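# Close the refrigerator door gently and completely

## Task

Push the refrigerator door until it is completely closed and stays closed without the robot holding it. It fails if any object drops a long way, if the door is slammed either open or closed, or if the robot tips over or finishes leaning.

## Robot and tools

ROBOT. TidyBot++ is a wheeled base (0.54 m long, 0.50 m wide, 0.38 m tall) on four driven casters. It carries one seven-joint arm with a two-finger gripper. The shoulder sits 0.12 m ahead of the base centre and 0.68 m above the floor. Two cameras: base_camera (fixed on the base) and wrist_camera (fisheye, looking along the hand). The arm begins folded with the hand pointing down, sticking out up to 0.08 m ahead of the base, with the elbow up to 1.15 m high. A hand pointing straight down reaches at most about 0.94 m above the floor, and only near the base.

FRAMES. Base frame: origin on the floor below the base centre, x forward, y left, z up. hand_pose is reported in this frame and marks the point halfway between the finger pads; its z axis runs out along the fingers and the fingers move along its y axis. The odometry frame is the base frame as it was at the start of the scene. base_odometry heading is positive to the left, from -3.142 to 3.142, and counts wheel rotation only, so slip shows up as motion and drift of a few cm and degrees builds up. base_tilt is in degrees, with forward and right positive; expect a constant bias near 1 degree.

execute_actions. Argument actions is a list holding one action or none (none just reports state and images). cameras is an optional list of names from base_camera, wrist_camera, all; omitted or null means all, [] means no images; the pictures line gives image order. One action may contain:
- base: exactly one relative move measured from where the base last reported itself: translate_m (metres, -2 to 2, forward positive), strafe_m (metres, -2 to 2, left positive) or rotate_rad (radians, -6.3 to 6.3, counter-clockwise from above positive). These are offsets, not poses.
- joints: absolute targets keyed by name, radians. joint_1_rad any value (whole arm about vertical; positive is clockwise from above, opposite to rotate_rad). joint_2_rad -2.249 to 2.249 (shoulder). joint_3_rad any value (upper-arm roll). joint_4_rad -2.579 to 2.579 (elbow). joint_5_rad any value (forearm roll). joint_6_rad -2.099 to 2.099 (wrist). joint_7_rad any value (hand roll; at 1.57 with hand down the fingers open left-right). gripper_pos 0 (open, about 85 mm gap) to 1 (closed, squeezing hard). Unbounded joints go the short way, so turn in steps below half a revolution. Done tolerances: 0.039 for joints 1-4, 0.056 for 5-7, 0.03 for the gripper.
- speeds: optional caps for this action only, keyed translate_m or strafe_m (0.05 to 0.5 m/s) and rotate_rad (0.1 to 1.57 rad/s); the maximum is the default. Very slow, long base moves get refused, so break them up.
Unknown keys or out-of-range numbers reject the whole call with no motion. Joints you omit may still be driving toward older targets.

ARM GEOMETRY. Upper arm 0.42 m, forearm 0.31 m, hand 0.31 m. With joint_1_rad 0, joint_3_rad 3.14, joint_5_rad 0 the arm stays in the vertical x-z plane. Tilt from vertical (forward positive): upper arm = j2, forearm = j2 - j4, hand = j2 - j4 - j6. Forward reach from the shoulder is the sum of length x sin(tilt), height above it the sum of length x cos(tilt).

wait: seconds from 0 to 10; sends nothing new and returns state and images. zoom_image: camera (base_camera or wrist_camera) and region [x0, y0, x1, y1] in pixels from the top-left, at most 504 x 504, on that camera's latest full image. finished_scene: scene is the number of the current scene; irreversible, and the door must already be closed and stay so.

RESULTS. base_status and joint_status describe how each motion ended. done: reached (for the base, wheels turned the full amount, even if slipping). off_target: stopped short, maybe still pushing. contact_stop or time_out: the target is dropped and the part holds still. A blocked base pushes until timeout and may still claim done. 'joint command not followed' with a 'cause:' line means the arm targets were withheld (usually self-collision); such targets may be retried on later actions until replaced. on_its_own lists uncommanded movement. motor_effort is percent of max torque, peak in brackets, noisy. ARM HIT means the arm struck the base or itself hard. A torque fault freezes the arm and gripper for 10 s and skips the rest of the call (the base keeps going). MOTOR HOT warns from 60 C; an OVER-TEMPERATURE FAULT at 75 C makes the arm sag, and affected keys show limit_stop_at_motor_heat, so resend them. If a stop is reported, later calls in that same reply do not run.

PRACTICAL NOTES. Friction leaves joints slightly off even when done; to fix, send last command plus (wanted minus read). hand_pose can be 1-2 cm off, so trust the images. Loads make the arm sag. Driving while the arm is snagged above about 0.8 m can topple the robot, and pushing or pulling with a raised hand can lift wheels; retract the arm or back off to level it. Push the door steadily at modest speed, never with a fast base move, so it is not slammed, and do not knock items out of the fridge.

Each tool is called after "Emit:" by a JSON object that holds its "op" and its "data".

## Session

Emit:
{"op": "execute_actions", "data": {"actions": []}}

Scene clock: 0.00 s.
base_odometry: x=+0.000 y=+0.000 heading=+0.000 (m, m, rad; odometry frame)
base_tilt: forward=+0.2 right=-0.8 (deg)
base_status: not commanded
joint_positions: joint_1_rad=-0.013 joint_2_rad=-0.341 joint_3_rad=+3.149 joint_4_rad=-2.530 joint_5_rad=+0.040 joint_6_rad=-0.879 joint_7_rad=+1.569 gripper_pos=+0.000
joint_status: not commanded
motor_effort: joint_1_rad=+0 joint_2_rad=-2 joint_3_rad=-1 joint_4_rad=+14 joint_5_rad=+1 joint_6_rad=+2 joint_7_rad=+0 (%)
hand_pose: x=+0.2576 y=-0.0073 z=+0.5859 quat_wxyz=(+0.015, +0.999, +0.014, +0.037) (m; base frame)
pictures: base_camera, wrist_camera
Images, in order (width x height): base_camera 644x364, wrist_camera 644x476.

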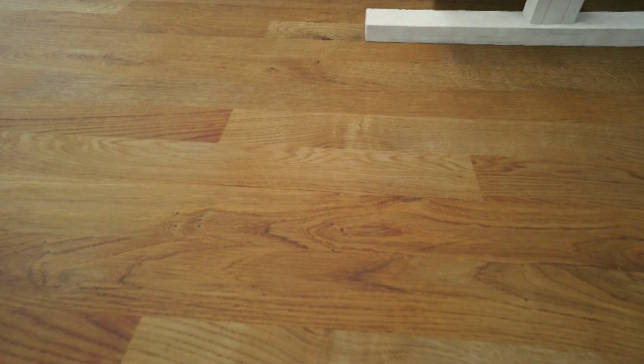

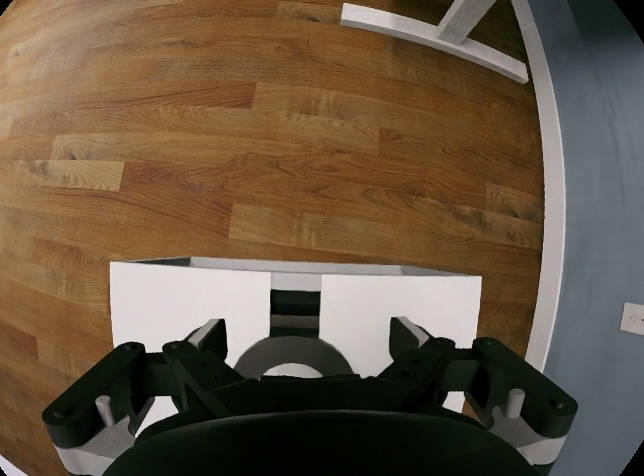

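Emit:
{"op": "execute_actions", "data": {"actions": [{"base":{"rotate_rad":1.57}}], "cameras": []}}

Emit:
{"op": "execute_actions", "data": {"actions": [{"joints":{"joint_6_rad":0.3},"base":{"rotate_rad":0.5}}]}}

Emit:
{"op": "execute_actions", "data": {"actions": [{"base":{"rotate_rad":1.4}}]}}

Scene clock: 3.23 s.
base_odometry: x=+0.000 y=+0.000 heading=+1.570 (m, m, rad; odometry frame)
base_tilt: forward=+0.1 right=-0.9 (deg)
base_status: done
joint_positions: joint_1_rad=-0.013 joint_2_rad=-0.341 joint_3_rad=+3.149 joint_4_rad=-2.530 joint_5_rad=+0.040 joint_6_rad=-0.879 joint_7_rad=+1.569 gripper_pos=+0.000
joint_status: not commanded
motor_effort: joint_1_rad=+0(0) joint_2_rad=-1(2) joint_3_rad=-1(0) joint_4_rad=+14(14) joint_5_rad=+1(2) joint_6_rad=+1(1) joint_7_rad=+0(0) (%)
hand_pose: x=+0.2576 y=-0.0073 z=+0.5859 quat_wxyz=(+0.015, +0.999, +0.014, +0.037) (m; base frame)
pictures: none
No camera images: the call's "cameras" was empty. Leave "cameras" out to get every camera's image.

Scene clock: 4.70 s.
base_odometry: x=+0.000 y=+0.000 heading=+2.069 (m, m, rad; odometry frame)
base_tilt: forward=+0.1 right=-0.9 (deg)
base_status: done
joint_positions: joint_1_rad=-0.013 joint_2_rad=-0.341 joint_3_rad=+3.149 joint_4_rad=-2.528 joint_5_rad=+0.040 joint_6_rad=+0.298 joint_7_rad=+1.569 gripper_pos=+0.000
joint_status: all done
motor_effort: joint_1_rad=+0(1) joint_2_rad=-6(6) joint_3_rad=-1(0) joint_4_rad=+19(19) joint_5_rad=+1(1) joint_6_rad=+10(9) joint_7_rad=+0(0) (%)
hand_pose: x=+0.5304 y=+0.0072 z=+0.7990 quat_wxyz=(+0.003, +0.810, +0.020, +0.586) (m; base frame)
pictures: base_camera, wrist_camera
Images, in order (width x height): base_camera 644x364, wrist_camera 644x476.

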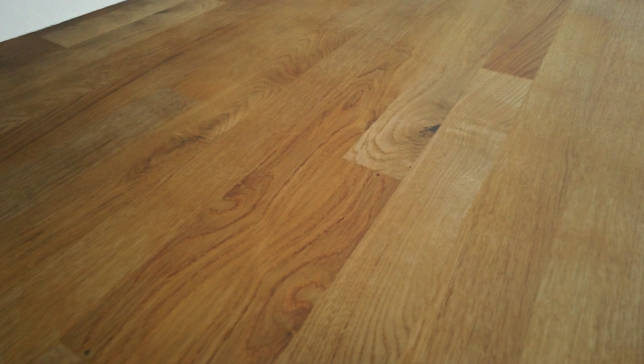

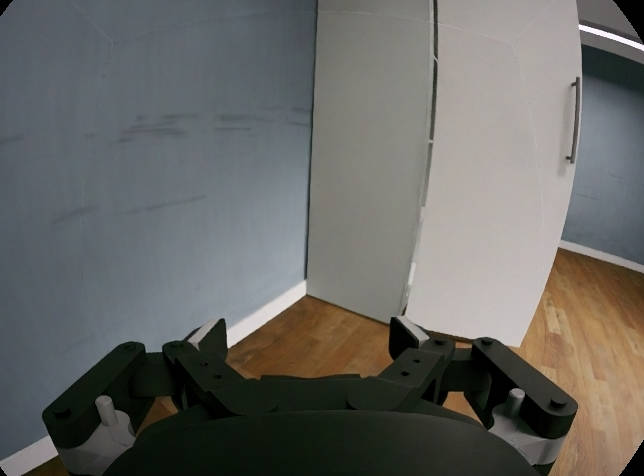

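Scene clock: 6.87 s.
base_odometry: x=+0.000 y=+0.000 heading=-2.814 (m, m, rad; odometry frame)
base_tilt: forward=+0.1 right=-0.9 (deg)
base_status: done
joint_positions: joint_1_rad=-0.013 joint_2_rad=-0.341 joint_3_rad=+3.149 joint_4_rad=-2.528 joint_5_rad=+0.040 joint_6_rad=+0.298 joint_7_rad=+1.569 gripper_pos=+0.000
joint_status: not commanded
motor_effort: joint_1_rad=+0(1) joint_2_rad=-6(7) joint_3_rad=-2(0) joint_4_rad=+19(19) joint_5_rad=+1(0) joint_6_rad=+9(9) joint_7_rad=+0(0) (%)
hand_pose: x=+0.5304 y=+0.0072 z=+0.7990 quat_wxyz=(+0.003, +0.810, +0.020, +0.586) (m; base frame)
pictures: base_camera, wrist_camera
Images, in order (width x height): base_camera 644x364, wrist_camera 644x476.

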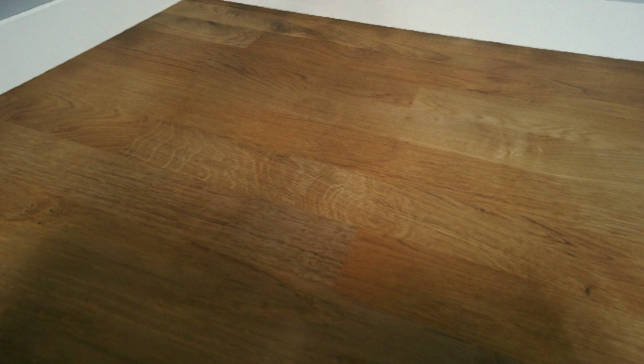

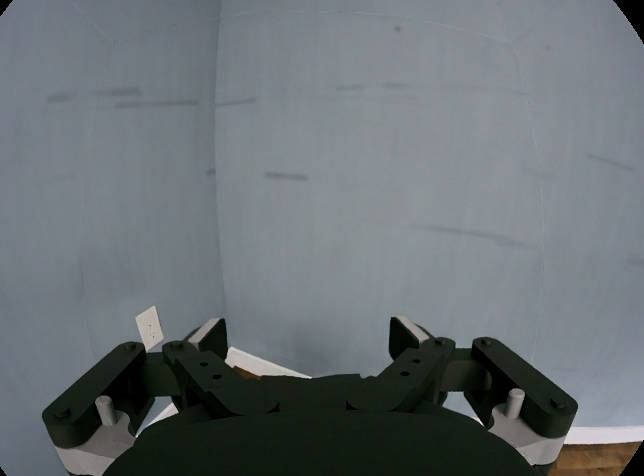

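Emit:
{"op": "execute_actions", "data": {"actions": [{"base":{"rotate_rad":-2.02},"joints":{"joint_6_rad":0.1}}]}}

Emit:
{"op": "execute_actions", "data": {"actions": [{"base":{"strafe_m":-0.3}}]}}

Scene clock: 10.50 s.
base_odometry: x=+0.000 y=+0.000 heading=+1.449 (m, m, rad; odometry frame)
base_tilt: forward=+0.2 right=-0.9 (deg)
base_status: done
joint_positions: joint_1_rad=-0.013 joint_2_rad=-0.341 joint_3_rad=+3.149 joint_4_rad=-2.532 joint_5_rad=+0.040 joint_6_rad=+0.108 joint_7_rad=+1.569 gripper_pos=+0.000
joint_status: all done
motor_effort: joint_1_rad=+0(1) joint_2_rad=-6(6) joint_3_rad=-1(0) joint_4_rad=+18(20) joint_5_rad=+1(1) joint_6_rad=+9(9) joint_7_rad=+0(0) (%)
hand_pose: x=+0.5055 y=+0.0049 z=+0.7431 quat_wxyz=(+0.005, +0.863, +0.020, +0.505) (m; base frame)
pictures: base_camera, wrist_camera
Images, in order (width x height): base_camera 644x364, wrist_camera 644x476.

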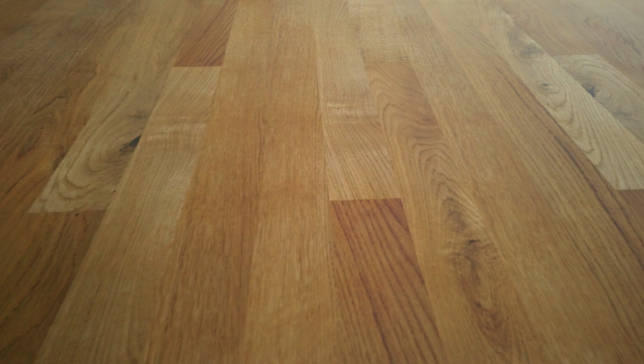

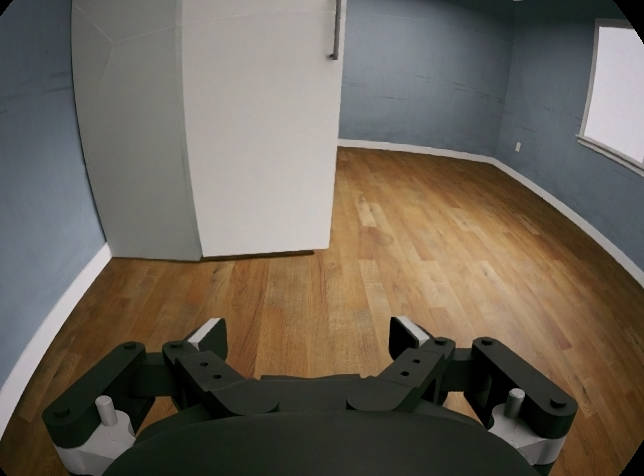

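Scene clock: 12.40 s.
base_odometry: x=+0.298 y=-0.037 heading=+1.449 (m, m, rad; odometry frame)
base_tilt: forward=+0.0 right=-0.9 (deg)
base_status: done
joint_positions: joint_1_rad=-0.013 joint_2_rad=-0.341 joint_3_rad=+3.149 joint_4_rad=-2.532 joint_5_rad=+0.040 joint_6_rad=+0.108 joint_7_rad=+1.569 gripper_pos=+0.000
joint_status: not commanded
motor_effort: joint_1_rad=+0(1) joint_2_rad=-5(6) joint_3_rad=-1(0) joint_4_rad=+18(19) joint_5_rad=+1(1) joint_6_rad=+8(9) joint_7_rad=+0(0) (%)
hand_pose: x=+0.5055 y=+0.0049 z=+0.7431 quat_wxyz=(+0.005, +0.863, +0.020, +0.505) (m; base frame)
pictures: base_camera, wrist_camera
Images, in order (width x height): base_camera 644x364, wrist_camera 644x476.

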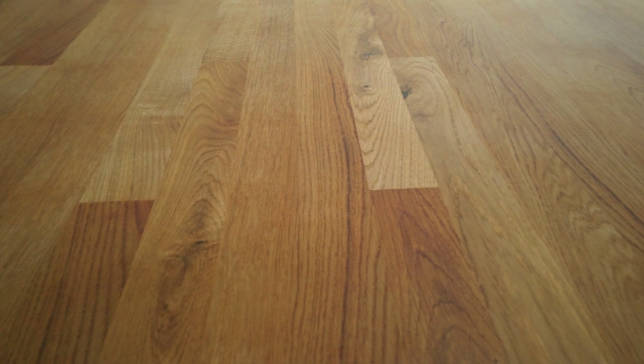

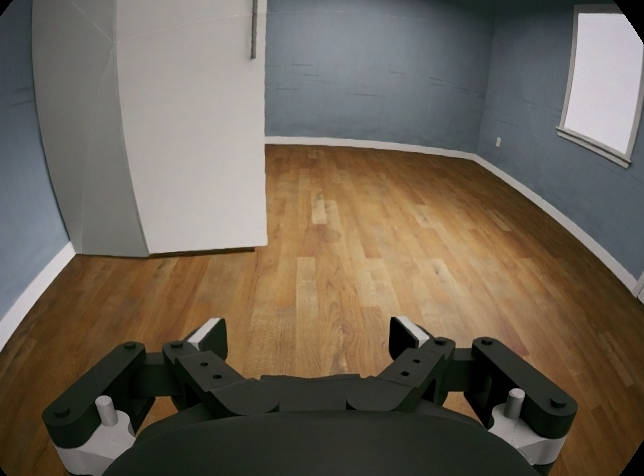

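Emit:
{"op": "execute_actions", "data": {"actions": [{"base":{"strafe_m":-0.35}}], "cameras": []}}

Emit:
{"op": "execute_actions", "data": {"actions": [{"base":{"translate_m":1.9},"joints":{"joint_1_rad":-1.7}}]}}

Scene clock: 15.00 s.
base_odometry: x=+0.646 y=-0.079 heading=+1.449 (m, m, rad; odometry frame)
base_tilt: forward=+0.1 right=-0.8 (deg)
base_status: done
joint_positions: joint_1_rad=-0.013 joint_2_rad=-0.341 joint_3_rad=+3.149 joint_4_rad=-2.532 joint_5_rad=+0.040 joint_6_rad=+0.108 joint_7_rad=+1.569 gripper_pos=+0.000
joint_status: not commanded
motor_effort: joint_1_rad=+0(1) joint_2_rad=-6(6) joint_3_rad=+0(1) joint_4_rad=+18(18) joint_5_rad=+1(1) joint_6_rad=+8(9) joint_7_rad=+0(0) (%)
hand_pose: x=+0.5055 y=+0.0049 z=+0.7431 quat_wxyz=(+0.005, +0.863, +0.020, +0.505) (m; base frame)
pictures: none
No camera images: the call's "cameras" was empty. Leave "cameras" out to get every camera's image.

Scene clock: 20.13 s.
base_odometry: x=+0.878 y=+1.807 heading=+1.448 (m, m, rad; odometry frame)
base_tilt: forward=+0.1 right=-0.9 (deg)
base_status: done
joint_positions: joint_1_rad=-1.680 joint_2_rad=-0.341 joint_3_rad=+3.149 joint_4_rad=-2.532 joint_5_rad=+0.040 joint_6_rad=+0.108 joint_7_rad=+1.569 gripper_pos=+0.000
joint_status: all done
motor_effort: joint_1_rad=+0(0) joint_2_rad=-5(6) joint_3_rad=-1(2) joint_4_rad=+18(19) joint_5_rad=+1(1) joint_6_rad=+8(9) joint_7_rad=+0(0) (%)
hand_pose: x=+0.0772 y=+0.3843 z=+0.7431 quat_wxyz=(-0.370, +0.566, +0.652, +0.343) (m; base frame)
pictures: base_camera, wrist_camera
Images, in order (width x height): base_camera 644x364, wrist_camera 644x476.

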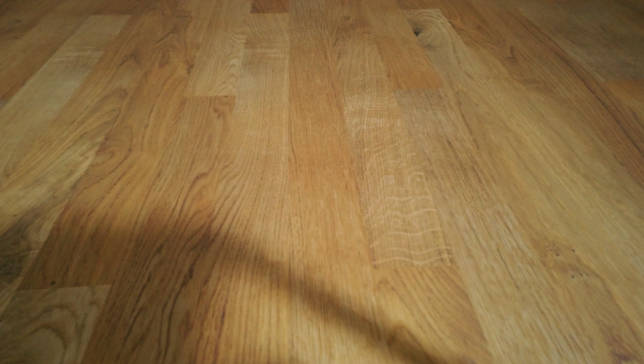

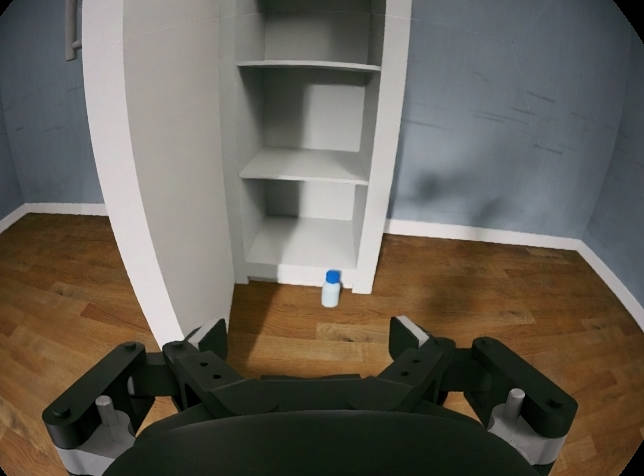

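Emit:
{"op": "execute_actions", "data": {"actions": [{"base":{"rotate_rad":1.57},"joints":{"joint_1_rad":0}}], "cameras": []}}

Emit:
{"op": "execute_actions", "data": {"actions": [{"base":{"translate_m":0.4},"joints":{"joint_2_rad":0.99,"joint_4_rad":-1.89,"joint_6_rad":-0.26}}]}}

Scene clock: 24.47 s.
base_odometry: x=+0.878 y=+1.807 heading=+3.018 (m, m, rad; odometry frame)
base_tilt: forward=+0.1 right=-0.8 (deg)
base_status: done
joint_positions: joint_1_rad=-0.020 joint_2_rad=-0.341 joint_3_rad=+3.149 joint_4_rad=-2.532 joint_5_rad=+0.040 joint_6_rad=+0.108 joint_7_rad=+1.569 gripper_pos=+0.000
joint_status: all done
motor_effort: joint_1_rad=+0(1) joint_2_rad=-5(6) joint_3_rad=-1(0) joint_4_rad=+18(19) joint_5_rad=+1(1) joint_6_rad=+8(9) joint_7_rad=+0(0) (%)
hand_pose: x=+0.5055 y=+0.0075 z=+0.7431 quat_wxyz=(+0.004, +0.863, +0.023, +0.505) (m; base frame)
pictures: none
No camera images: the call's "cameras" was empty. Leave "cameras" out to get every camera's image.

Scene clock: 28.67 s.
base_odometry: x=+0.484 y=+1.854 heading=+3.023 (m, m, rad; odometry frame)
base_tilt: forward=+0.2 right=-0.9 (deg)
base_status: translate_m time_out (by the wheels' count: +0.397 of +0.400)
joint_positions: joint_1_rad=-0.007 joint_2_rad=+0.983 joint_3_rad=+3.153 joint_4_rad=-1.902 joint_5_rad=+0.040 joint_6_rad=-0.236 joint_7_rad=+1.569 gripper_pos=+0.000
joint_status: all done
motor_effort: joint_1_rad=+0(7) joint_2_rad=-33(38) joint_3_rad=-2(7) joint_4_rad=+3(20) joint_5_rad=+1(1) joint_6_rad=+1(9) joint_7_rad=+0(0) (%)
hand_pose: x=+0.5556 y=-0.0048 z=+0.2996 quat_wxyz=(+0.010, +1.000, +0.019, +0.010) (m; base frame)
pictures: base_camera, wrist_camera
Images, in order (width x height): base_camera 644x364, wrist_camera 644x476.

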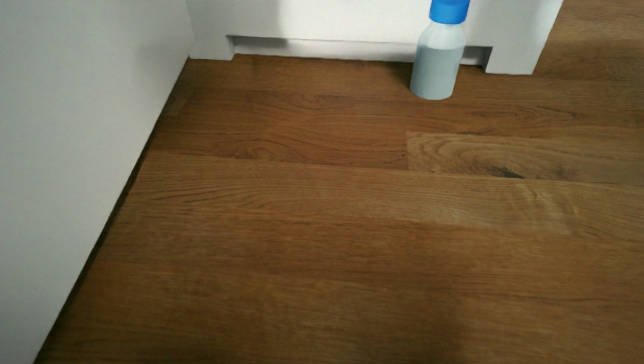

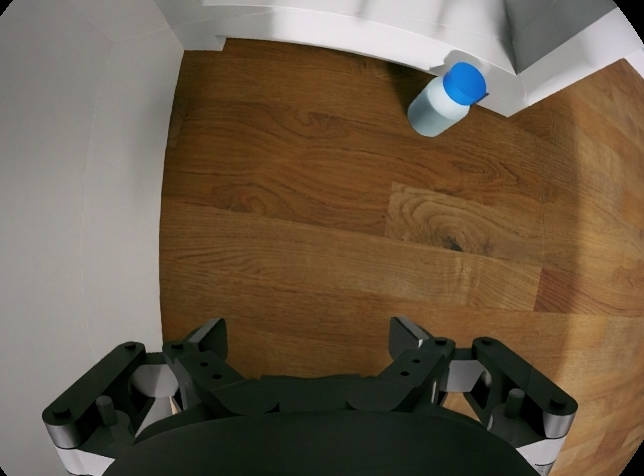

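Emit:
{"op": "execute_actions", "data": {"actions": [{"base":{"strafe_m":-0.18}}], "cameras": []}}

Emit:
{"op": "execute_actions", "data": {"actions": [{"base":{"translate_m":0.2},"speeds":{"translate_m":0.2}}]}}

Scene clock: 30.97 s.
base_odometry: x=+0.505 y=+2.033 heading=+3.023 (m, m, rad; odometry frame)
base_tilt: forward=+0.2 right=-0.8 (deg)
base_status: done
joint_positions: joint_1_rad=+0.001 joint_2_rad=+0.983 joint_3_rad=+3.153 joint_4_rad=-1.901 joint_5_rad=+0.040 joint_6_rad=-0.236 joint_7_rad=+1.569 gripper_pos=+0.000
joint_status: not commanded
motor_effort: joint_1_rad=+0(4) joint_2_rad=-32(33) joint_3_rad=-1(4) joint_4_rad=+3(3) joint_5_rad=+1(1) joint_6_rad=+1(1) joint_7_rad=+0(0) (%)
hand_pose: x=+0.5557 y=-0.0083 z=+0.2997 quat_wxyz=(+0.010, +1.000, +0.015, +0.010) (m; base frame)
pictures: none
No camera images: the call's "cameras" was empty. Leave "cameras" out to get every camera's image.

Scene clock: 32.70 s.
base_odometry: x=+0.306 y=+2.057 heading=+3.023 (m, m, rad; odometry frame)
base_tilt: forward=+0.2 right=-0.9 (deg)
base_status: done
joint_positions: joint_1_rad=+0.001 joint_2_rad=+0.984 joint_3_rad=+3.153 joint_4_rad=-1.894 joint_5_rad=+0.040 joint_6_rad=-0.237 joint_7_rad=+1.569 gripper_pos=+0.000
joint_status: not commanded
motor_effort: joint_1_rad=+0(1) joint_2_rad=-32(35) joint_3_rad=-1(2) joint_4_rad=+4(5) joint_5_rad=+1(1) joint_6_rad=+1(2) joint_7_rad=+0(0) (%)
hand_pose: x=+0.5597 y=-0.0083 z=+0.3002 quat_wxyz=(+0.010, +1.000, +0.015, +0.013) (m; base frame)
pictures: base_camera, wrist_camera
Images, in order (width x height): base_camera 644x364, wrist_camera 644x476.

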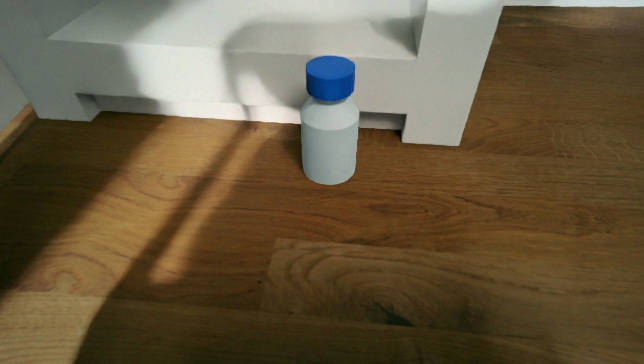

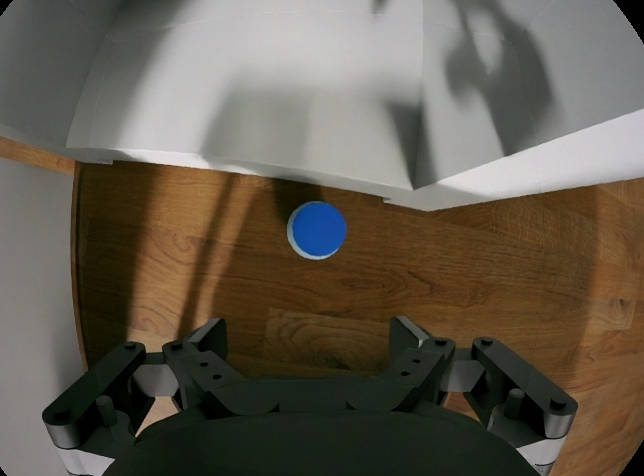

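Emit:
{"op": "execute_actions", "data": {"actions": [{"base":{"translate_m":0.1},"joints":{"joint_2_rad":1.2,"joint_4_rad":-1.81,"joint_6_rad":-0.11}}]}}

Scene clock: 34.70 s.
base_odometry: x=+0.207 y=+2.069 heading=+3.023 (m, m, rad; odometry frame)
base_tilt: forward=+0.2 right=-1.0 (deg)
base_status: done
joint_positions: joint_1_rad=+0.001 joint_2_rad=+1.194 joint_3_rad=+3.153 joint_4_rad=-1.815 joint_5_rad=+0.040 joint_6_rad=-0.132 joint_7_rad=+1.569 gripper_pos=+0.000
joint_status: all done
motor_effort: joint_1_rad=+0(1) joint_2_rad=-34(35) joint_3_rad=-2(3) joint_4_rad=+1(5) joint_5_rad=+1(1) joint_6_rad=+1(2) joint_7_rad=+0(0) (%)
hand_pose: x=+0.5520 y=-0.0074 z=+0.2135 quat_wxyz=(+0.008, +1.000, +0.017, +0.000) (m; base frame)
pictures: base_camera, wrist_camera
Images, in order (width x height): base_camera 644x364, wrist_camera 644x476.

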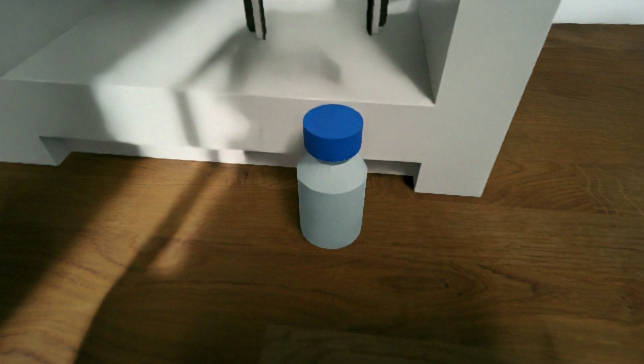

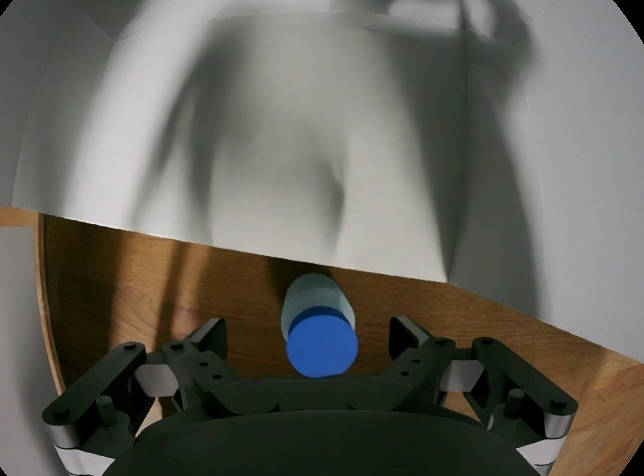

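Emit:
{"op": "execute_actions", "data": {"actions": [{"base":{"translate_m":-0.028}}], "cameras": []}}

Emit:
{"op": "execute_actions", "data": {"actions": [{"joints":{"joint_2_rad":1.4,"joint_4_rad":-1.69,"joint_6_rad":-0.03}}]}}

Scene clock: 36.57 s.
base_odometry: x=+0.235 y=+2.066 heading=+3.023 (m, m, rad; odometry frame)
base_tilt: forward=+0.2 right=-1.0 (deg)
base_status: done
joint_positions: joint_1_rad=+0.001 joint_2_rad=+1.194 joint_3_rad=+3.153 joint_4_rad=-1.815 joint_5_rad=+0.040 joint_6_rad=-0.131 joint_7_rad=+1.569 gripper_pos=+0.000
joint_status: not commanded
motor_effort: joint_1_rad=+0(1) joint_2_rad=-33(35) joint_3_rad=-2(3) joint_4_rad=+1(3) joint_5_rad=+1(1) joint_6_rad=+1(1) joint_7_rad=+0(0) (%)
hand_pose: x=+0.5524 y=-0.0074 z=+0.2135 quat_wxyz=(+0.008, +1.000, +0.017, +0.001) (m; base frame)
pictures: none
No camera images: the call's "cameras" was empty. Leave "cameras" out to get every camera's image.

Scene clock: 37.97 s.
base_odometry: x=+0.235 y=+2.066 heading=+3.023 (m, m, rad; odometry frame)
base_tilt: forward=+0.2 right=-0.9 (deg)
base_status: not commanded
joint_positions: joint_1_rad=+0.001 joint_2_rad=+1.400 joint_3_rad=+3.153 joint_4_rad=-1.702 joint_5_rad=+0.040 joint_6_rad=-0.056 joint_7_rad=+1.569 gripper_pos=+0.000
joint_status: all done
motor_effort: joint_1_rad=+0(0) joint_2_rad=-34(36) joint_3_rad=-2(3) joint_4_rad=-1(2) joint_5_rad=+1(1) joint_6_rad=+0(1) joint_7_rad=+0(0) (%)
hand_pose: x=+0.5414 y=-0.0067 z=+0.1280 quat_wxyz=(+0.006, +1.000, +0.018, -0.008) (m; base frame)
pictures: base_camera, wrist_camera
Images, in order (width x height): base_camera 644x364, wrist_camera 644x476.

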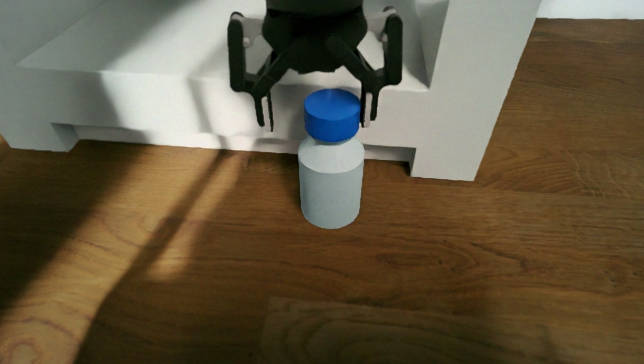

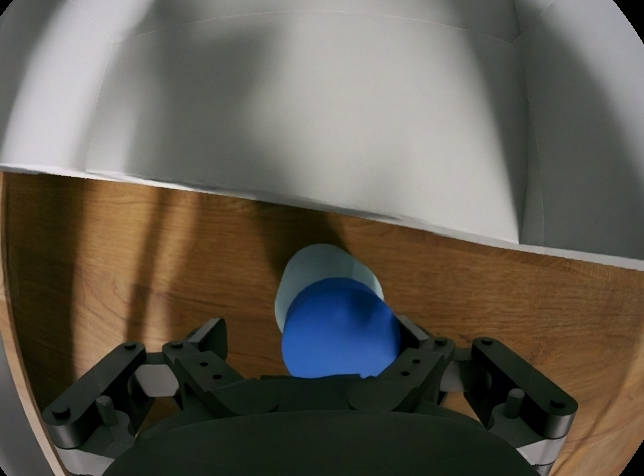

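Emit:
{"op": "execute_actions", "data": {"actions": [{"base":{"translate_m":0.016}}], "cameras": []}}

Emit:
{"op": "execute_actions", "data": {"actions": [{"joints":{"gripper_pos":1}}]}}

Scene clock: 39.23 s.
base_odometry: x=+0.219 y=+2.068 heading=+3.023 (m, m, rad; odometry frame)
base_tilt: forward=+0.1 right=-0.9 (deg)
base_status: done
joint_positions: joint_1_rad=+0.001 joint_2_rad=+1.400 joint_3_rad=+3.153 joint_4_rad=-1.692 joint_5_rad=+0.040 joint_6_rad=-0.054 joint_7_rad=+1.569 gripper_pos=+0.000
joint_status: not commanded
motor_effort: joint_1_rad=+0(0) joint_2_rad=-35(36) joint_3_rad=-2(2) joint_4_rad=+0(1) joint_5_rad=+1(1) joint_6_rad=+1(1) joint_7_rad=+0(0) (%)
hand_pose: x=+0.5481 y=-0.0067 z=+0.1281 quat_wxyz=(+0.006, +1.000, +0.018, -0.002) (m; base frame)
pictures: none
No camera images: the call's "cameras" was empty. Leave "cameras" out to get every camera's image.

Scene clock: 40.33 s.
base_odometry: x=+0.219 y=+2.068 heading=+3.023 (m, m, rad; odometry frame)
base_tilt: forward=+0.2 right=-0.9 (deg)
base_status: not commanded
joint_positions: joint_1_rad=+0.001 joint_2_rad=+1.400 joint_3_rad=+3.153 joint_4_rad=-1.692 joint_5_rad=+0.040 joint_6_rad=-0.050 joint_7_rad=+1.569 gripper_pos=+0.999
joint_status: all done
motor_effort: joint_1_rad=+0(1) joint_2_rad=-33(35) joint_3_rad=-2(3) joint_4_rad=-1(2) joint_5_rad=+1(1) joint_6_rad=+0(1) joint_7_rad=+0(0) (%)
hand_pose: x=+0.5494 y=-0.0066 z=+0.1282 quat_wxyz=(+0.006, +1.000, +0.018, +0.000) (m; base frame)
pictures: base_camera, wrist_camera
Images, in order (width x height): base_camera 644x364, wrist_camera 644x476.

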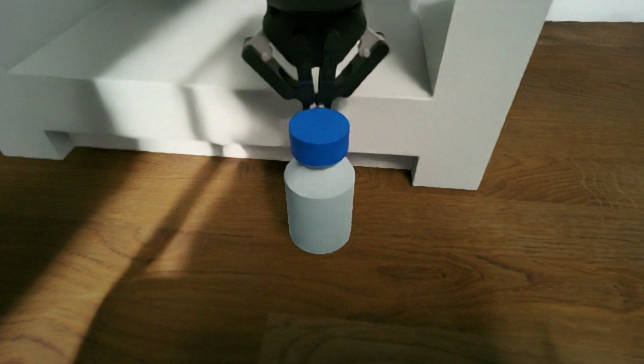

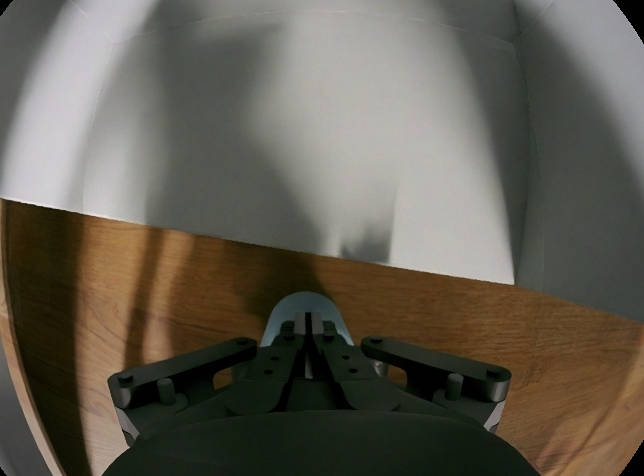

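Emit:
{"op": "execute_actions", "data": {"actions": [{"joints":{"gripper_pos":0}}], "cameras": []}}

Emit:
{"op": "execute_actions", "data": {"actions": [{"base":{"translate_m":-0.045},"speeds":{"translate_m":0.05}}]}}

Scene clock: 42.47 s.
base_odometry: x=+0.219 y=+2.068 heading=+3.023 (m, m, rad; odometry frame)
base_tilt: forward=+0.0 right=-0.9 (deg)
base_status: not commanded
joint_positions: joint_1_rad=+0.001 joint_2_rad=+1.400 joint_3_rad=+3.153 joint_4_rad=-1.692 joint_5_rad=+0.040 joint_6_rad=-0.050 joint_7_rad=+1.569 gripper_pos=+0.000
joint_status: all done
motor_effort: joint_1_rad=+0(0) joint_2_rad=-35(35) joint_3_rad=-2(1) joint_4_rad=-1(0) joint_5_rad=+1(1) joint_6_rad=+1(0) joint_7_rad=+0(0) (%)
hand_pose: x=+0.5494 y=-0.0066 z=+0.1282 quat_wxyz=(+0.006, +1.000, +0.018, +0.000) (m; base frame)
pictures: none
No camera images: the call's "cameras" was empty. Leave "cameras" out to get every camera's image.

Scene clock: 43.80 s.
base_odometry: x=+0.264 y=+2.062 heading=+3.023 (m, m, rad; odometry frame)
base_tilt: forward=+0.1 right=-0.9 (deg)
base_status: done
joint_positions: joint_1_rad=+0.001 joint_2_rad=+1.400 joint_3_rad=+3.153 joint_4_rad=-1.691 joint_5_rad=+0.040 joint_6_rad=-0.050 joint_7_rad=+1.569 gripper_pos=+0.000
joint_status: not commanded
motor_effort: joint_1_rad=+0(1) joint_2_rad=-35(37) joint_3_rad=-2(2) joint_4_rad=+0(2) joint_5_rad=+1(1) joint_6_rad=+1(2) joint_7_rad=+0(0) (%)
hand_pose: x=+0.5497 y=-0.0066 z=+0.1282 quat_wxyz=(+0.006, +1.000, +0.018, +0.000) (m; base frame)
pictures: base_camera, wrist_camera
Images, in order (width x height): base_camera 644x364, wrist_camera 644x476.

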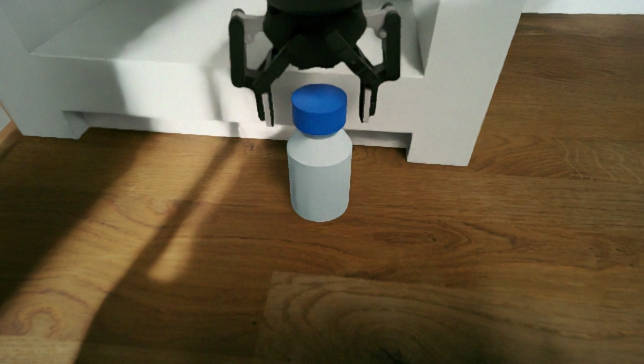

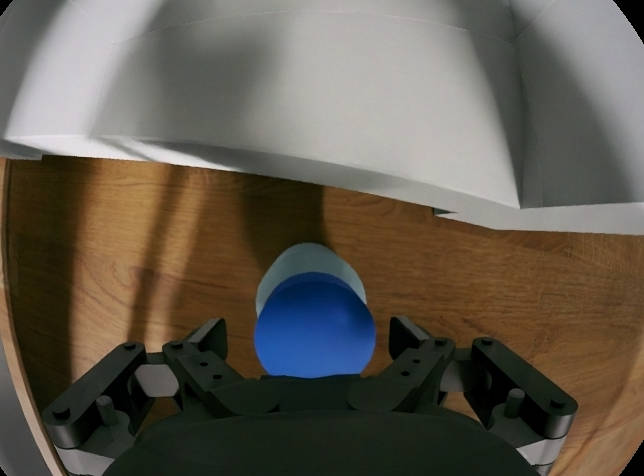

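Emit:
{"op": "execute_actions", "data": {"actions": [{"joints":{"gripper_pos":1}}]}}

Scene clock: 45.27 s.
base_odometry: x=+0.264 y=+2.062 heading=+3.023 (m, m, rad; odometry frame)
base_tilt: forward=+0.1 right=-0.9 (deg)
base_status: not commanded
joint_positions: joint_1_rad=+0.001 joint_2_rad=+1.398 joint_3_rad=+3.153 joint_4_rad=-1.691 joint_5_rad=+0.040 joint_6_rad=-0.049 joint_7_rad=+1.569 gripper_pos=+0.425
joint_status: gripper_pos off_target (ended at +0.425, target +1.000)
motor_effort: joint_1_rad=+0(2) joint_2_rad=-32(38) joint_3_rad=-2(5) joint_4_rad=-1(1) joint_5_rad=+1(1) joint_6_rad=+0(2) joint_7_rad=+0(0) (%)
hand_pose: x=+0.5507 y=-0.0066 z=+0.1287 quat_wxyz=(+0.006, +1.000, +0.018, +0.001) (m; base frame)
pictures: base_camera, wrist_camera
Images, in order (width x height): base_camera 644x364, wrist_camera 644x476.

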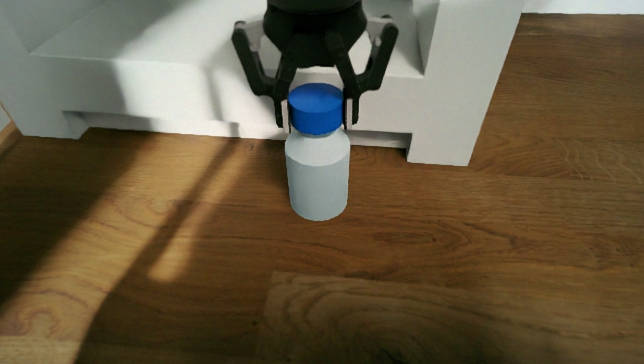

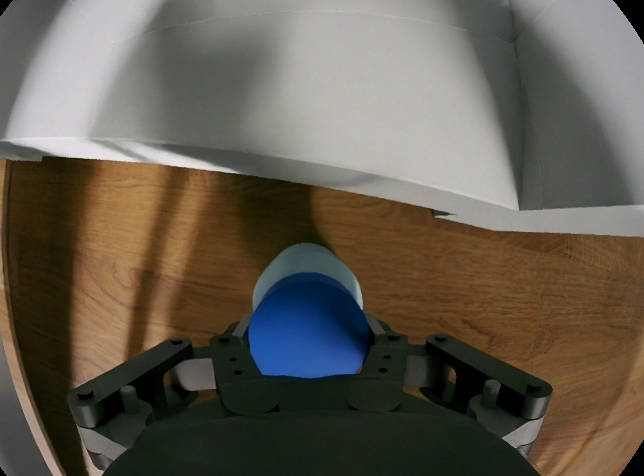

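Emit:
{"op": "execute_actions", "data": {"actions": [{"joints":{"joint_2_rad":1.31,"joint_4_rad":-1.74,"joint_6_rad":-0.07}}], "cameras": []}}

Emit:
{"op": "execute_actions", "data": {"actions": [{"base":{"translate_m":-0.4},"speeds":{"translate_m":0.3}}], "cameras": []}}

Emit:
{"op": "execute_actions", "data": {"actions": [{"base":{"rotate_rad":-1.3},"speeds":{"rotate_rad":0.8}}], "cameras": []}}

Emit:
{"op": "execute_actions", "data": {"actions": [{"joints":{"joint_2_rad":1.41,"joint_4_rad":-1.70,"joint_6_rad":-0.05}}]}}

Scene clock: 47.93 s.
base_odometry: x=+0.264 y=+2.062 heading=+3.023 (m, m, rad; odometry frame)
base_tilt: forward=+0.1 right=-0.9 (deg)
base_status: not commanded
joint_positions: joint_1_rad=+0.001 joint_2_rad=+1.334 joint_3_rad=+3.153 joint_4_rad=-1.736 joint_5_rad=+0.040 joint_6_rad=-0.049 joint_7_rad=+1.569 gripper_pos=+0.425
joint_status: all done
motor_effort: joint_1_rad=+0(0) joint_2_rad=-37(40) joint_3_rad=-2(3) joint_4_rad=+0(1) joint_5_rad=+1(1) joint_6_rad=+1(1) joint_7_rad=+0(0) (%)
hand_pose: x=+0.5577 y=-0.0066 z=+0.1557 quat_wxyz=(+0.007, +1.000, +0.018, +0.011) (m; base frame)
pictures: none
No camera images: the call's "cameras" was empty. Leave "cameras" out to get every camera's image.

Scene clock: 50.27 s.
base_odometry: x=+0.661 y=+2.015 heading=+3.023 (m, m, rad; odometry frame)
base_tilt: forward=+0.1 right=-0.8 (deg)
base_status: done
joint_positions: joint_1_rad=+0.001 joint_2_rad=+1.333 joint_3_rad=+3.153 joint_4_rad=-1.741 joint_5_rad=+0.040 joint_6_rad=-0.051 joint_7_rad=+1.569 gripper_pos=+0.425
joint_status: not commanded
motor_effort: joint_1_rad=+0(1) joint_2_rad=-38(39) joint_3_rad=-2(3) joint_4_rad=+0(2) joint_5_rad=+1(1) joint_6_rad=+1(1) joint_7_rad=+0(0) (%)
hand_pose: x=+0.5545 y=-0.0066 z=+0.1559 quat_wxyz=(+0.007, +1.000, +0.018, +0.008) (m; base frame)
pictures: none
No camera images: the call's "cameras" was empty. Leave "cameras" out to get every camera's image.

Scene clock: 52.70 s.
base_odometry: x=+0.661 y=+2.015 heading=+1.723 (m, m, rad; odometry frame)
base_tilt: forward=+0.1 right=-0.9 (deg)
base_status: done
joint_positions: joint_1_rad=+0.006 joint_2_rad=+1.333 joint_3_rad=+3.153 joint_4_rad=-1.741 joint_5_rad=+0.040 joint_6_rad=-0.051 joint_7_rad=+1.569 gripper_pos=+0.425
joint_status: not commanded
motor_effort: joint_1_rad=+0(5) joint_2_rad=-37(38) joint_3_rad=-3(5) joint_4_rad=+0(1) joint_5_rad=+1(1) joint_6_rad=+1(1) joint_7_rad=+0(0) (%)
hand_pose: x=+0.5545 y=-0.0085 z=+0.1559 quat_wxyz=(+0.007, +1.000, +0.015, +0.008) (m; base frame)
pictures: none
No camera images: the call's "cameras" was empty. Leave "cameras" out to get every camera's image.

Scene clock: 53.97 s.
base_odometry: x=+0.661 y=+2.015 heading=+1.723 (m, m, rad; odometry frame)
base_tilt: forward=+0.1 right=-0.9 (deg)
base_status: not commanded
joint_positions: joint_1_rad=+0.006 joint_2_rad=+1.398 joint_3_rad=+3.153 joint_4_rad=-1.707 joint_5_rad=+0.040 joint_6_rad=-0.053 joint_7_rad=+1.569 gripper_pos=+0.425
joint_status: all done
motor_effort: joint_1_rad=-1(4) joint_2_rad=-27(37) joint_3_rad=-3(5) joint_4_rad=+1(4) joint_5_rad=+1(1) joint_6_rad=+2(4) joint_7_rad=+0(0) (%)
hand_pose: x=+0.5395 y=-0.0086 z=+0.1285 quat_wxyz=(+0.006, +1.000, +0.016, -0.009) (m; base frame)
pictures: base_camera, wrist_camera
Images, in order (width x height): base_camera 644x364, wrist_camera 644x476.

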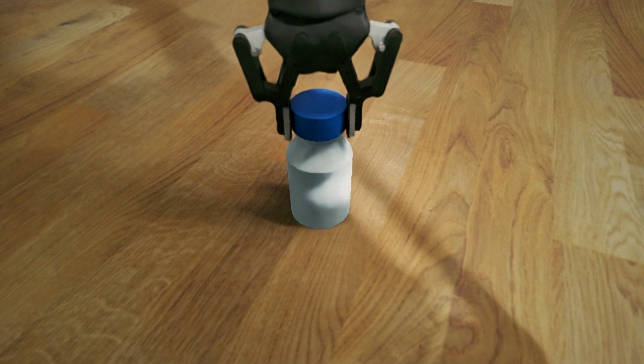

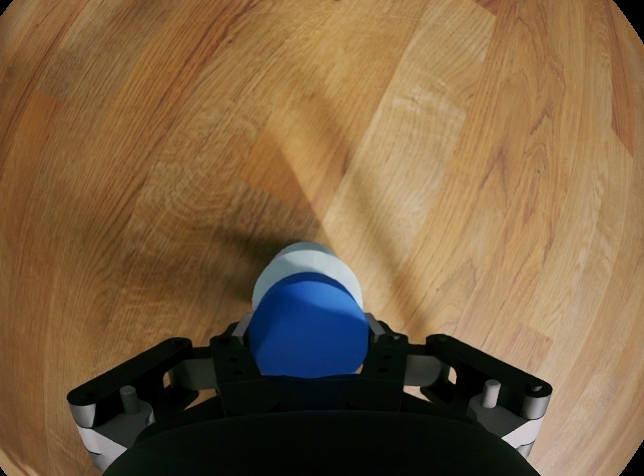

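Emit:
{"op": "execute_actions", "data": {"actions": [{"joints":{"gripper_pos":0}}], "cameras": []}}

Emit:
{"op": "execute_actions", "data": {"actions": [{"joints":{"joint_2_rad":0.99,"joint_4_rad":-1.89,"joint_6_rad":-0.26}}], "cameras": []}}

Emit:
{"op": "execute_actions", "data": {"actions": [{"joints":{"joint_2_rad":-0.33,"joint_4_rad":-2.52,"joint_6_rad":-0.85},"base":{"translate_m":-0.1}}], "cameras": []}}

Emit:
{"op": "execute_actions", "data": {"actions": [{"base":{"rotate_rad":-0.274}}], "cameras": []}}

Emit:
{"op": "execute_actions", "data": {"actions": [{"base":{"strafe_m":-0.1}}], "cameras": []}}

Emit:
{"op": "execute_actions", "data": {"actions": [{"base":{"translate_m":-0.95},"joints":{"joint_6_rad":0.0}}]}}

Scene clock: 57.27 s.
base_odometry: x=+0.661 y=+2.015 heading=+1.723 (m, m, rad; odometry frame)
base_tilt: forward=+0.2 right=-0.8 (deg)
base_status: not commanded
joint_positions: joint_1_rad=+0.006 joint_2_rad=+1.405 joint_3_rad=+3.153 joint_4_rad=-1.706 joint_5_rad=+0.040 joint_6_rad=-0.053 joint_7_rad=+1.569 gripper_pos=+0.000
joint_status: all done
motor_effort: joint_1_rad=+0(1) joint_2_rad=-34(37) joint_3_rad=-1(2) joint_4_rad=-1(1) joint_5_rad=+1(1) joint_6_rad=+1(1) joint_7_rad=+0(0) (%)
hand_pose: x=+0.5368 y=-0.0086 z=+0.1258 quat_wxyz=(+0.006, +1.000, +0.016, -0.011) (m; base frame)
pictures: none
No camera images: the call's "cameras" was empty. Leave "cameras" out to get every camera's image.

Scene clock: 58.87 s.
base_odometry: x=+0.661 y=+2.015 heading=+1.723 (m, m, rad; odometry frame)
base_tilt: forward=+0.1 right=-0.8 (deg)
base_status: not commanded
joint_positions: joint_1_rad=+0.006 joint_2_rad=+0.998 joint_3_rad=+3.153 joint_4_rad=-1.879 joint_5_rad=+0.040 joint_6_rad=-0.236 joint_7_rad=+1.569 gripper_pos=+0.000
joint_status: all done
motor_effort: joint_1_rad=+0(0) joint_2_rad=-33(36) joint_3_rad=-2(2) joint_4_rad=+4(4) joint_5_rad=+1(1) joint_6_rad=+1(0) joint_7_rad=+0(0) (%)
hand_pose: x=+0.5637 y=-0.0104 z=+0.2952 quat_wxyz=(+0.010, +1.000, +0.013, +0.014) (m; base frame)
pictures: none
No camera images: the call's "cameras" was empty. Leave "cameras" out to get every camera's image.

Scene clock: 61.43 s.
base_odometry: x=+0.676 y=+1.916 heading=+1.722 (m, m, rad; odometry frame)
base_tilt: forward=+0.1 right=-0.9 (deg)
base_status: done
joint_positions: joint_1_rad=+0.006 joint_2_rad=-0.319 joint_3_rad=+3.153 joint_4_rad=-2.511 joint_5_rad=+0.040 joint_6_rad=-0.826 joint_7_rad=+1.569 gripper_pos=+0.000
joint_status: all done
motor_effort: joint_1_rad=+0(1) joint_2_rad=-2(35) joint_3_rad=-1(3) joint_4_rad=+14(15) joint_5_rad=+1(1) joint_6_rad=+2(1) joint_7_rad=+0(0) (%)
hand_pose: x=+0.2812 y=-0.0102 z=+0.5898 quat_wxyz=(+0.014, +0.998, +0.004, +0.062) (m; base frame)
pictures: none
No camera images: the call's "cameras" was empty. Leave "cameras" out to get every camera's image.

Scene clock: 62.57 s.
base_odometry: x=+0.676 y=+1.916 heading=+1.448 (m, m, rad; odometry frame)
base_tilt: forward=+0.1 right=-0.9 (deg)
base_status: done
joint_positions: joint_1_rad=+0.006 joint_2_rad=-0.319 joint_3_rad=+3.153 joint_4_rad=-2.511 joint_5_rad=+0.040 joint_6_rad=-0.826 joint_7_rad=+1.569 gripper_pos=+0.000
joint_status: not commanded
motor_effort: joint_1_rad=-1(1) joint_2_rad=-3(3) joint_3_rad=-1(1) joint_4_rad=+14(14) joint_5_rad=+1(2) joint_6_rad=+2(2) joint_7_rad=+0(0) (%)
hand_pose: x=+0.2812 y=-0.0102 z=+0.5898 quat_wxyz=(+0.014, +0.998, +0.004, +0.062) (m; base frame)
pictures: none
No camera images: the call's "cameras" was empty. Leave "cameras" out to get every camera's image.

Scene clock: 63.80 s.
base_odometry: x=+0.776 y=+1.904 heading=+1.448 (m, m, rad; odometry frame)
base_tilt: forward=+0.1 right=-1.0 (deg)
base_status: done
joint_positions: joint_1_rad=+0.006 joint_2_rad=-0.319 joint_3_rad=+3.153 joint_4_rad=-2.511 joint_5_rad=+0.040 joint_6_rad=-0.826 joint_7_rad=+1.569 gripper_pos=+0.000
joint_status: not commanded
motor_effort: joint_1_rad=+0(0) joint_2_rad=-3(3) joint_3_rad=-1(1) joint_4_rad=+14(14) joint_5_rad=+1(2) joint_6_rad=+2(2) joint_7_rad=+0(0) (%)
hand_pose: x=+0.2812 y=-0.0102 z=+0.5898 quat_wxyz=(+0.014, +0.998, +0.004, +0.062) (m; base frame)
pictures: none
No camera images: the call's "cameras" was empty. Leave "cameras" out to get every camera's image.

Scene clock: 67.03 s.
base_odometry: x=+0.659 y=+0.961 heading=+1.448 (m, m, rad; odometry frame)
base_tilt: forward=+0.1 right=-0.9 (deg)
base_status: done
joint_positions: joint_1_rad=+0.006 joint_2_rad=-0.323 joint_3_rad=+3.153 joint_4_rad=-2.516 joint_5_rad=+0.040 joint_6_rad=+0.000 joint_7_rad=+1.569 gripper_pos=+0.000
joint_status: all done
motor_effort: joint_1_rad=+0(0) joint_2_rad=-6(7) joint_3_rad=-2(2) joint_4_rad=+18(19) joint_5_rad=+1(1) joint_6_rad=+8(9) joint_7_rad=+0(0) (%)
hand_pose: x=+0.4938 y=-0.0049 z=+0.7159 quat_wxyz=(+0.011, +0.890, +0.009, +0.456) (m; base frame)
pictures: base_camera, wrist_camera
Images, in order (width x height): base_camera 644x364, wrist_camera 644x476.

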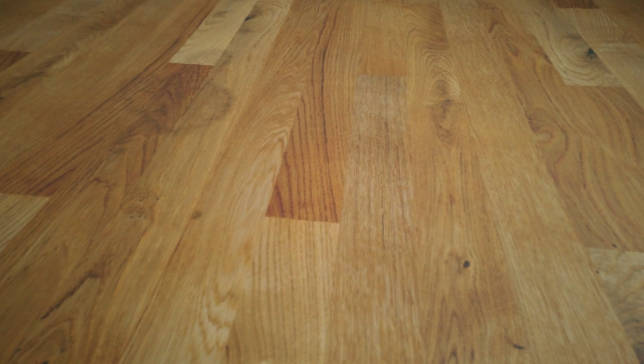

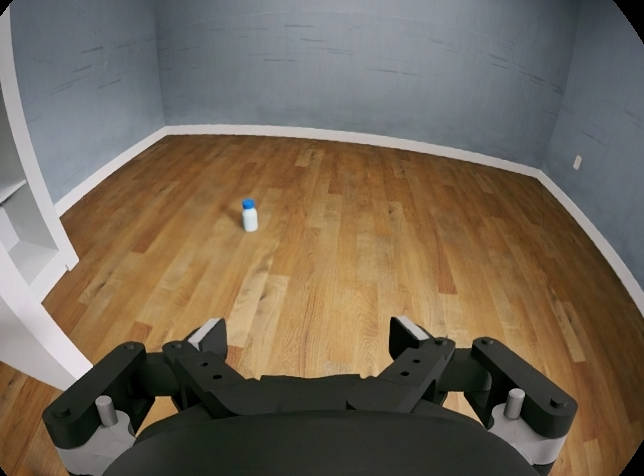

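Emit:
{"op": "execute_actions", "data": {"actions": [{"base":{"translate_m":-0.1},"joints":{"joint_6_rad":-0.85}}], "cameras": []}}

Emit:
{"op": "execute_actions", "data": {"actions": [{"base":{"strafe_m":0.6}}]}}

Emit:
{"op": "execute_actions", "data": {"actions": [{"base":{"translate_m":0.7},"speeds":{"translate_m":0.1}}]}}

Scene clock: 69.13 s.
base_odometry: x=+0.647 y=+0.861 heading=+1.448 (m, m, rad; odometry frame)
base_tilt: forward=+0.2 right=-0.9 (deg)
base_status: done
joint_positions: joint_1_rad=+0.006 joint_2_rad=-0.327 joint_3_rad=+3.153 joint_4_rad=-2.519 joint_5_rad=+0.040 joint_6_rad=-0.850 joint_7_rad=+1.569 gripper_pos=+0.000
joint_status: all done
motor_effort: joint_1_rad=+0(0) joint_2_rad=-2(7) joint_3_rad=-1(1) joint_4_rad=+14(18) joint_5_rad=+1(1) joint_6_rad=+1(7) joint_7_rad=+0(0) (%)
hand_pose: x=+0.2701 y=-0.0102 z=+0.5875 quat_wxyz=(+0.014, +0.999, +0.004, +0.049) (m; base frame)
pictures: none
No camera images: the call's "cameras" was empty. Leave "cameras" out to get every camera's image.

Scene clock: 71.67 s.
base_odometry: x=+0.051 y=+0.934 heading=+1.448 (m, m, rad; odometry frame)
base_tilt: forward=+0.0 right=-0.9 (deg)
base_status: done
joint_positions: joint_1_rad=+0.006 joint_2_rad=-0.327 joint_3_rad=+3.153 joint_4_rad=-2.519 joint_5_rad=+0.040 joint_6_rad=-0.850 joint_7_rad=+1.569 gripper_pos=+0.000
joint_status: not commanded
motor_effort: joint_1_rad=+0(1) joint_2_rad=-2(3) joint_3_rad=-2(0) joint_4_rad=+14(14) joint_5_rad=+1(2) joint_6_rad=+1(2) joint_7_rad=+0(0) (%)
hand_pose: x=+0.2701 y=-0.0102 z=+0.5875 quat_wxyz=(+0.014, +0.999, +0.004, +0.049) (m; base frame)
pictures: base_camera, wrist_camera
Images, in order (width x height): base_camera 644x364, wrist_camera 644x476.

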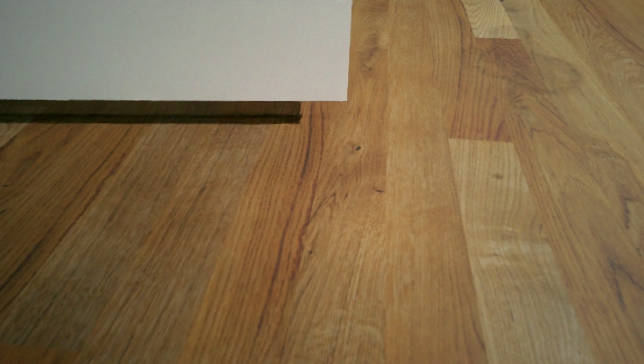

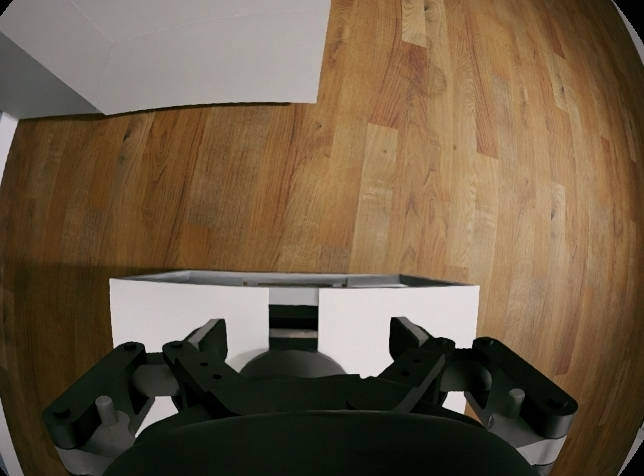

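Scene clock: 79.20 s.
base_odometry: x=+0.137 y=+1.629 heading=+1.448 (m, m, rad; odometry frame)
base_tilt: forward=+0.1 right=-0.8 (deg)
base_status: done
joint_positions: joint_1_rad=+0.006 joint_2_rad=-0.327 joint_3_rad=+3.153 joint_4_rad=-2.524 joint_5_rad=+0.040 joint_6_rad=-0.853 joint_7_rad=+1.569 gripper_pos=+0.000
joint_status: not commanded
motor_effort: joint_1_rad=+0(1) joint_2_rad=-2(4) joint_3_rad=-1(0) joint_4_rad=+14(20) joint_5_rad=+1(2) joint_6_rad=+2(7) joint_7_rad=+0(0) (%)
hand_pose: x=+0.2674 y=-0.0102 z=+0.5863 quat_wxyz=(+0.014, +0.999, +0.004, +0.046) (m; base frame)
pictures: base_camera, wrist_camera
Images, in order (width x height): base_camera 644x364, wrist_camera 644x476.

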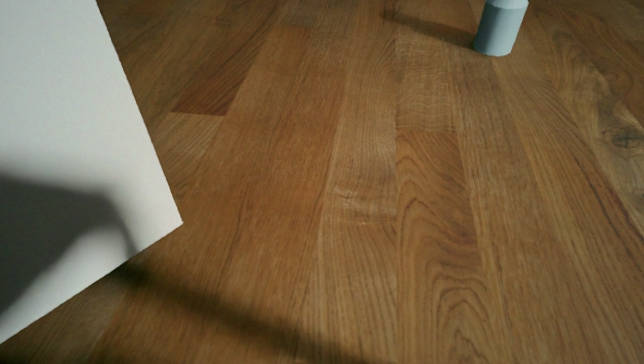

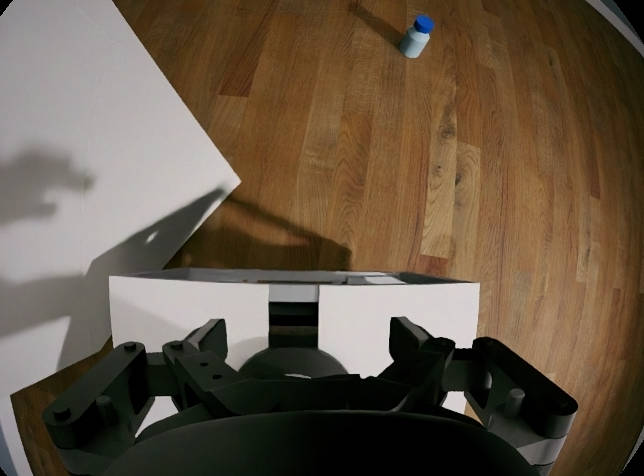

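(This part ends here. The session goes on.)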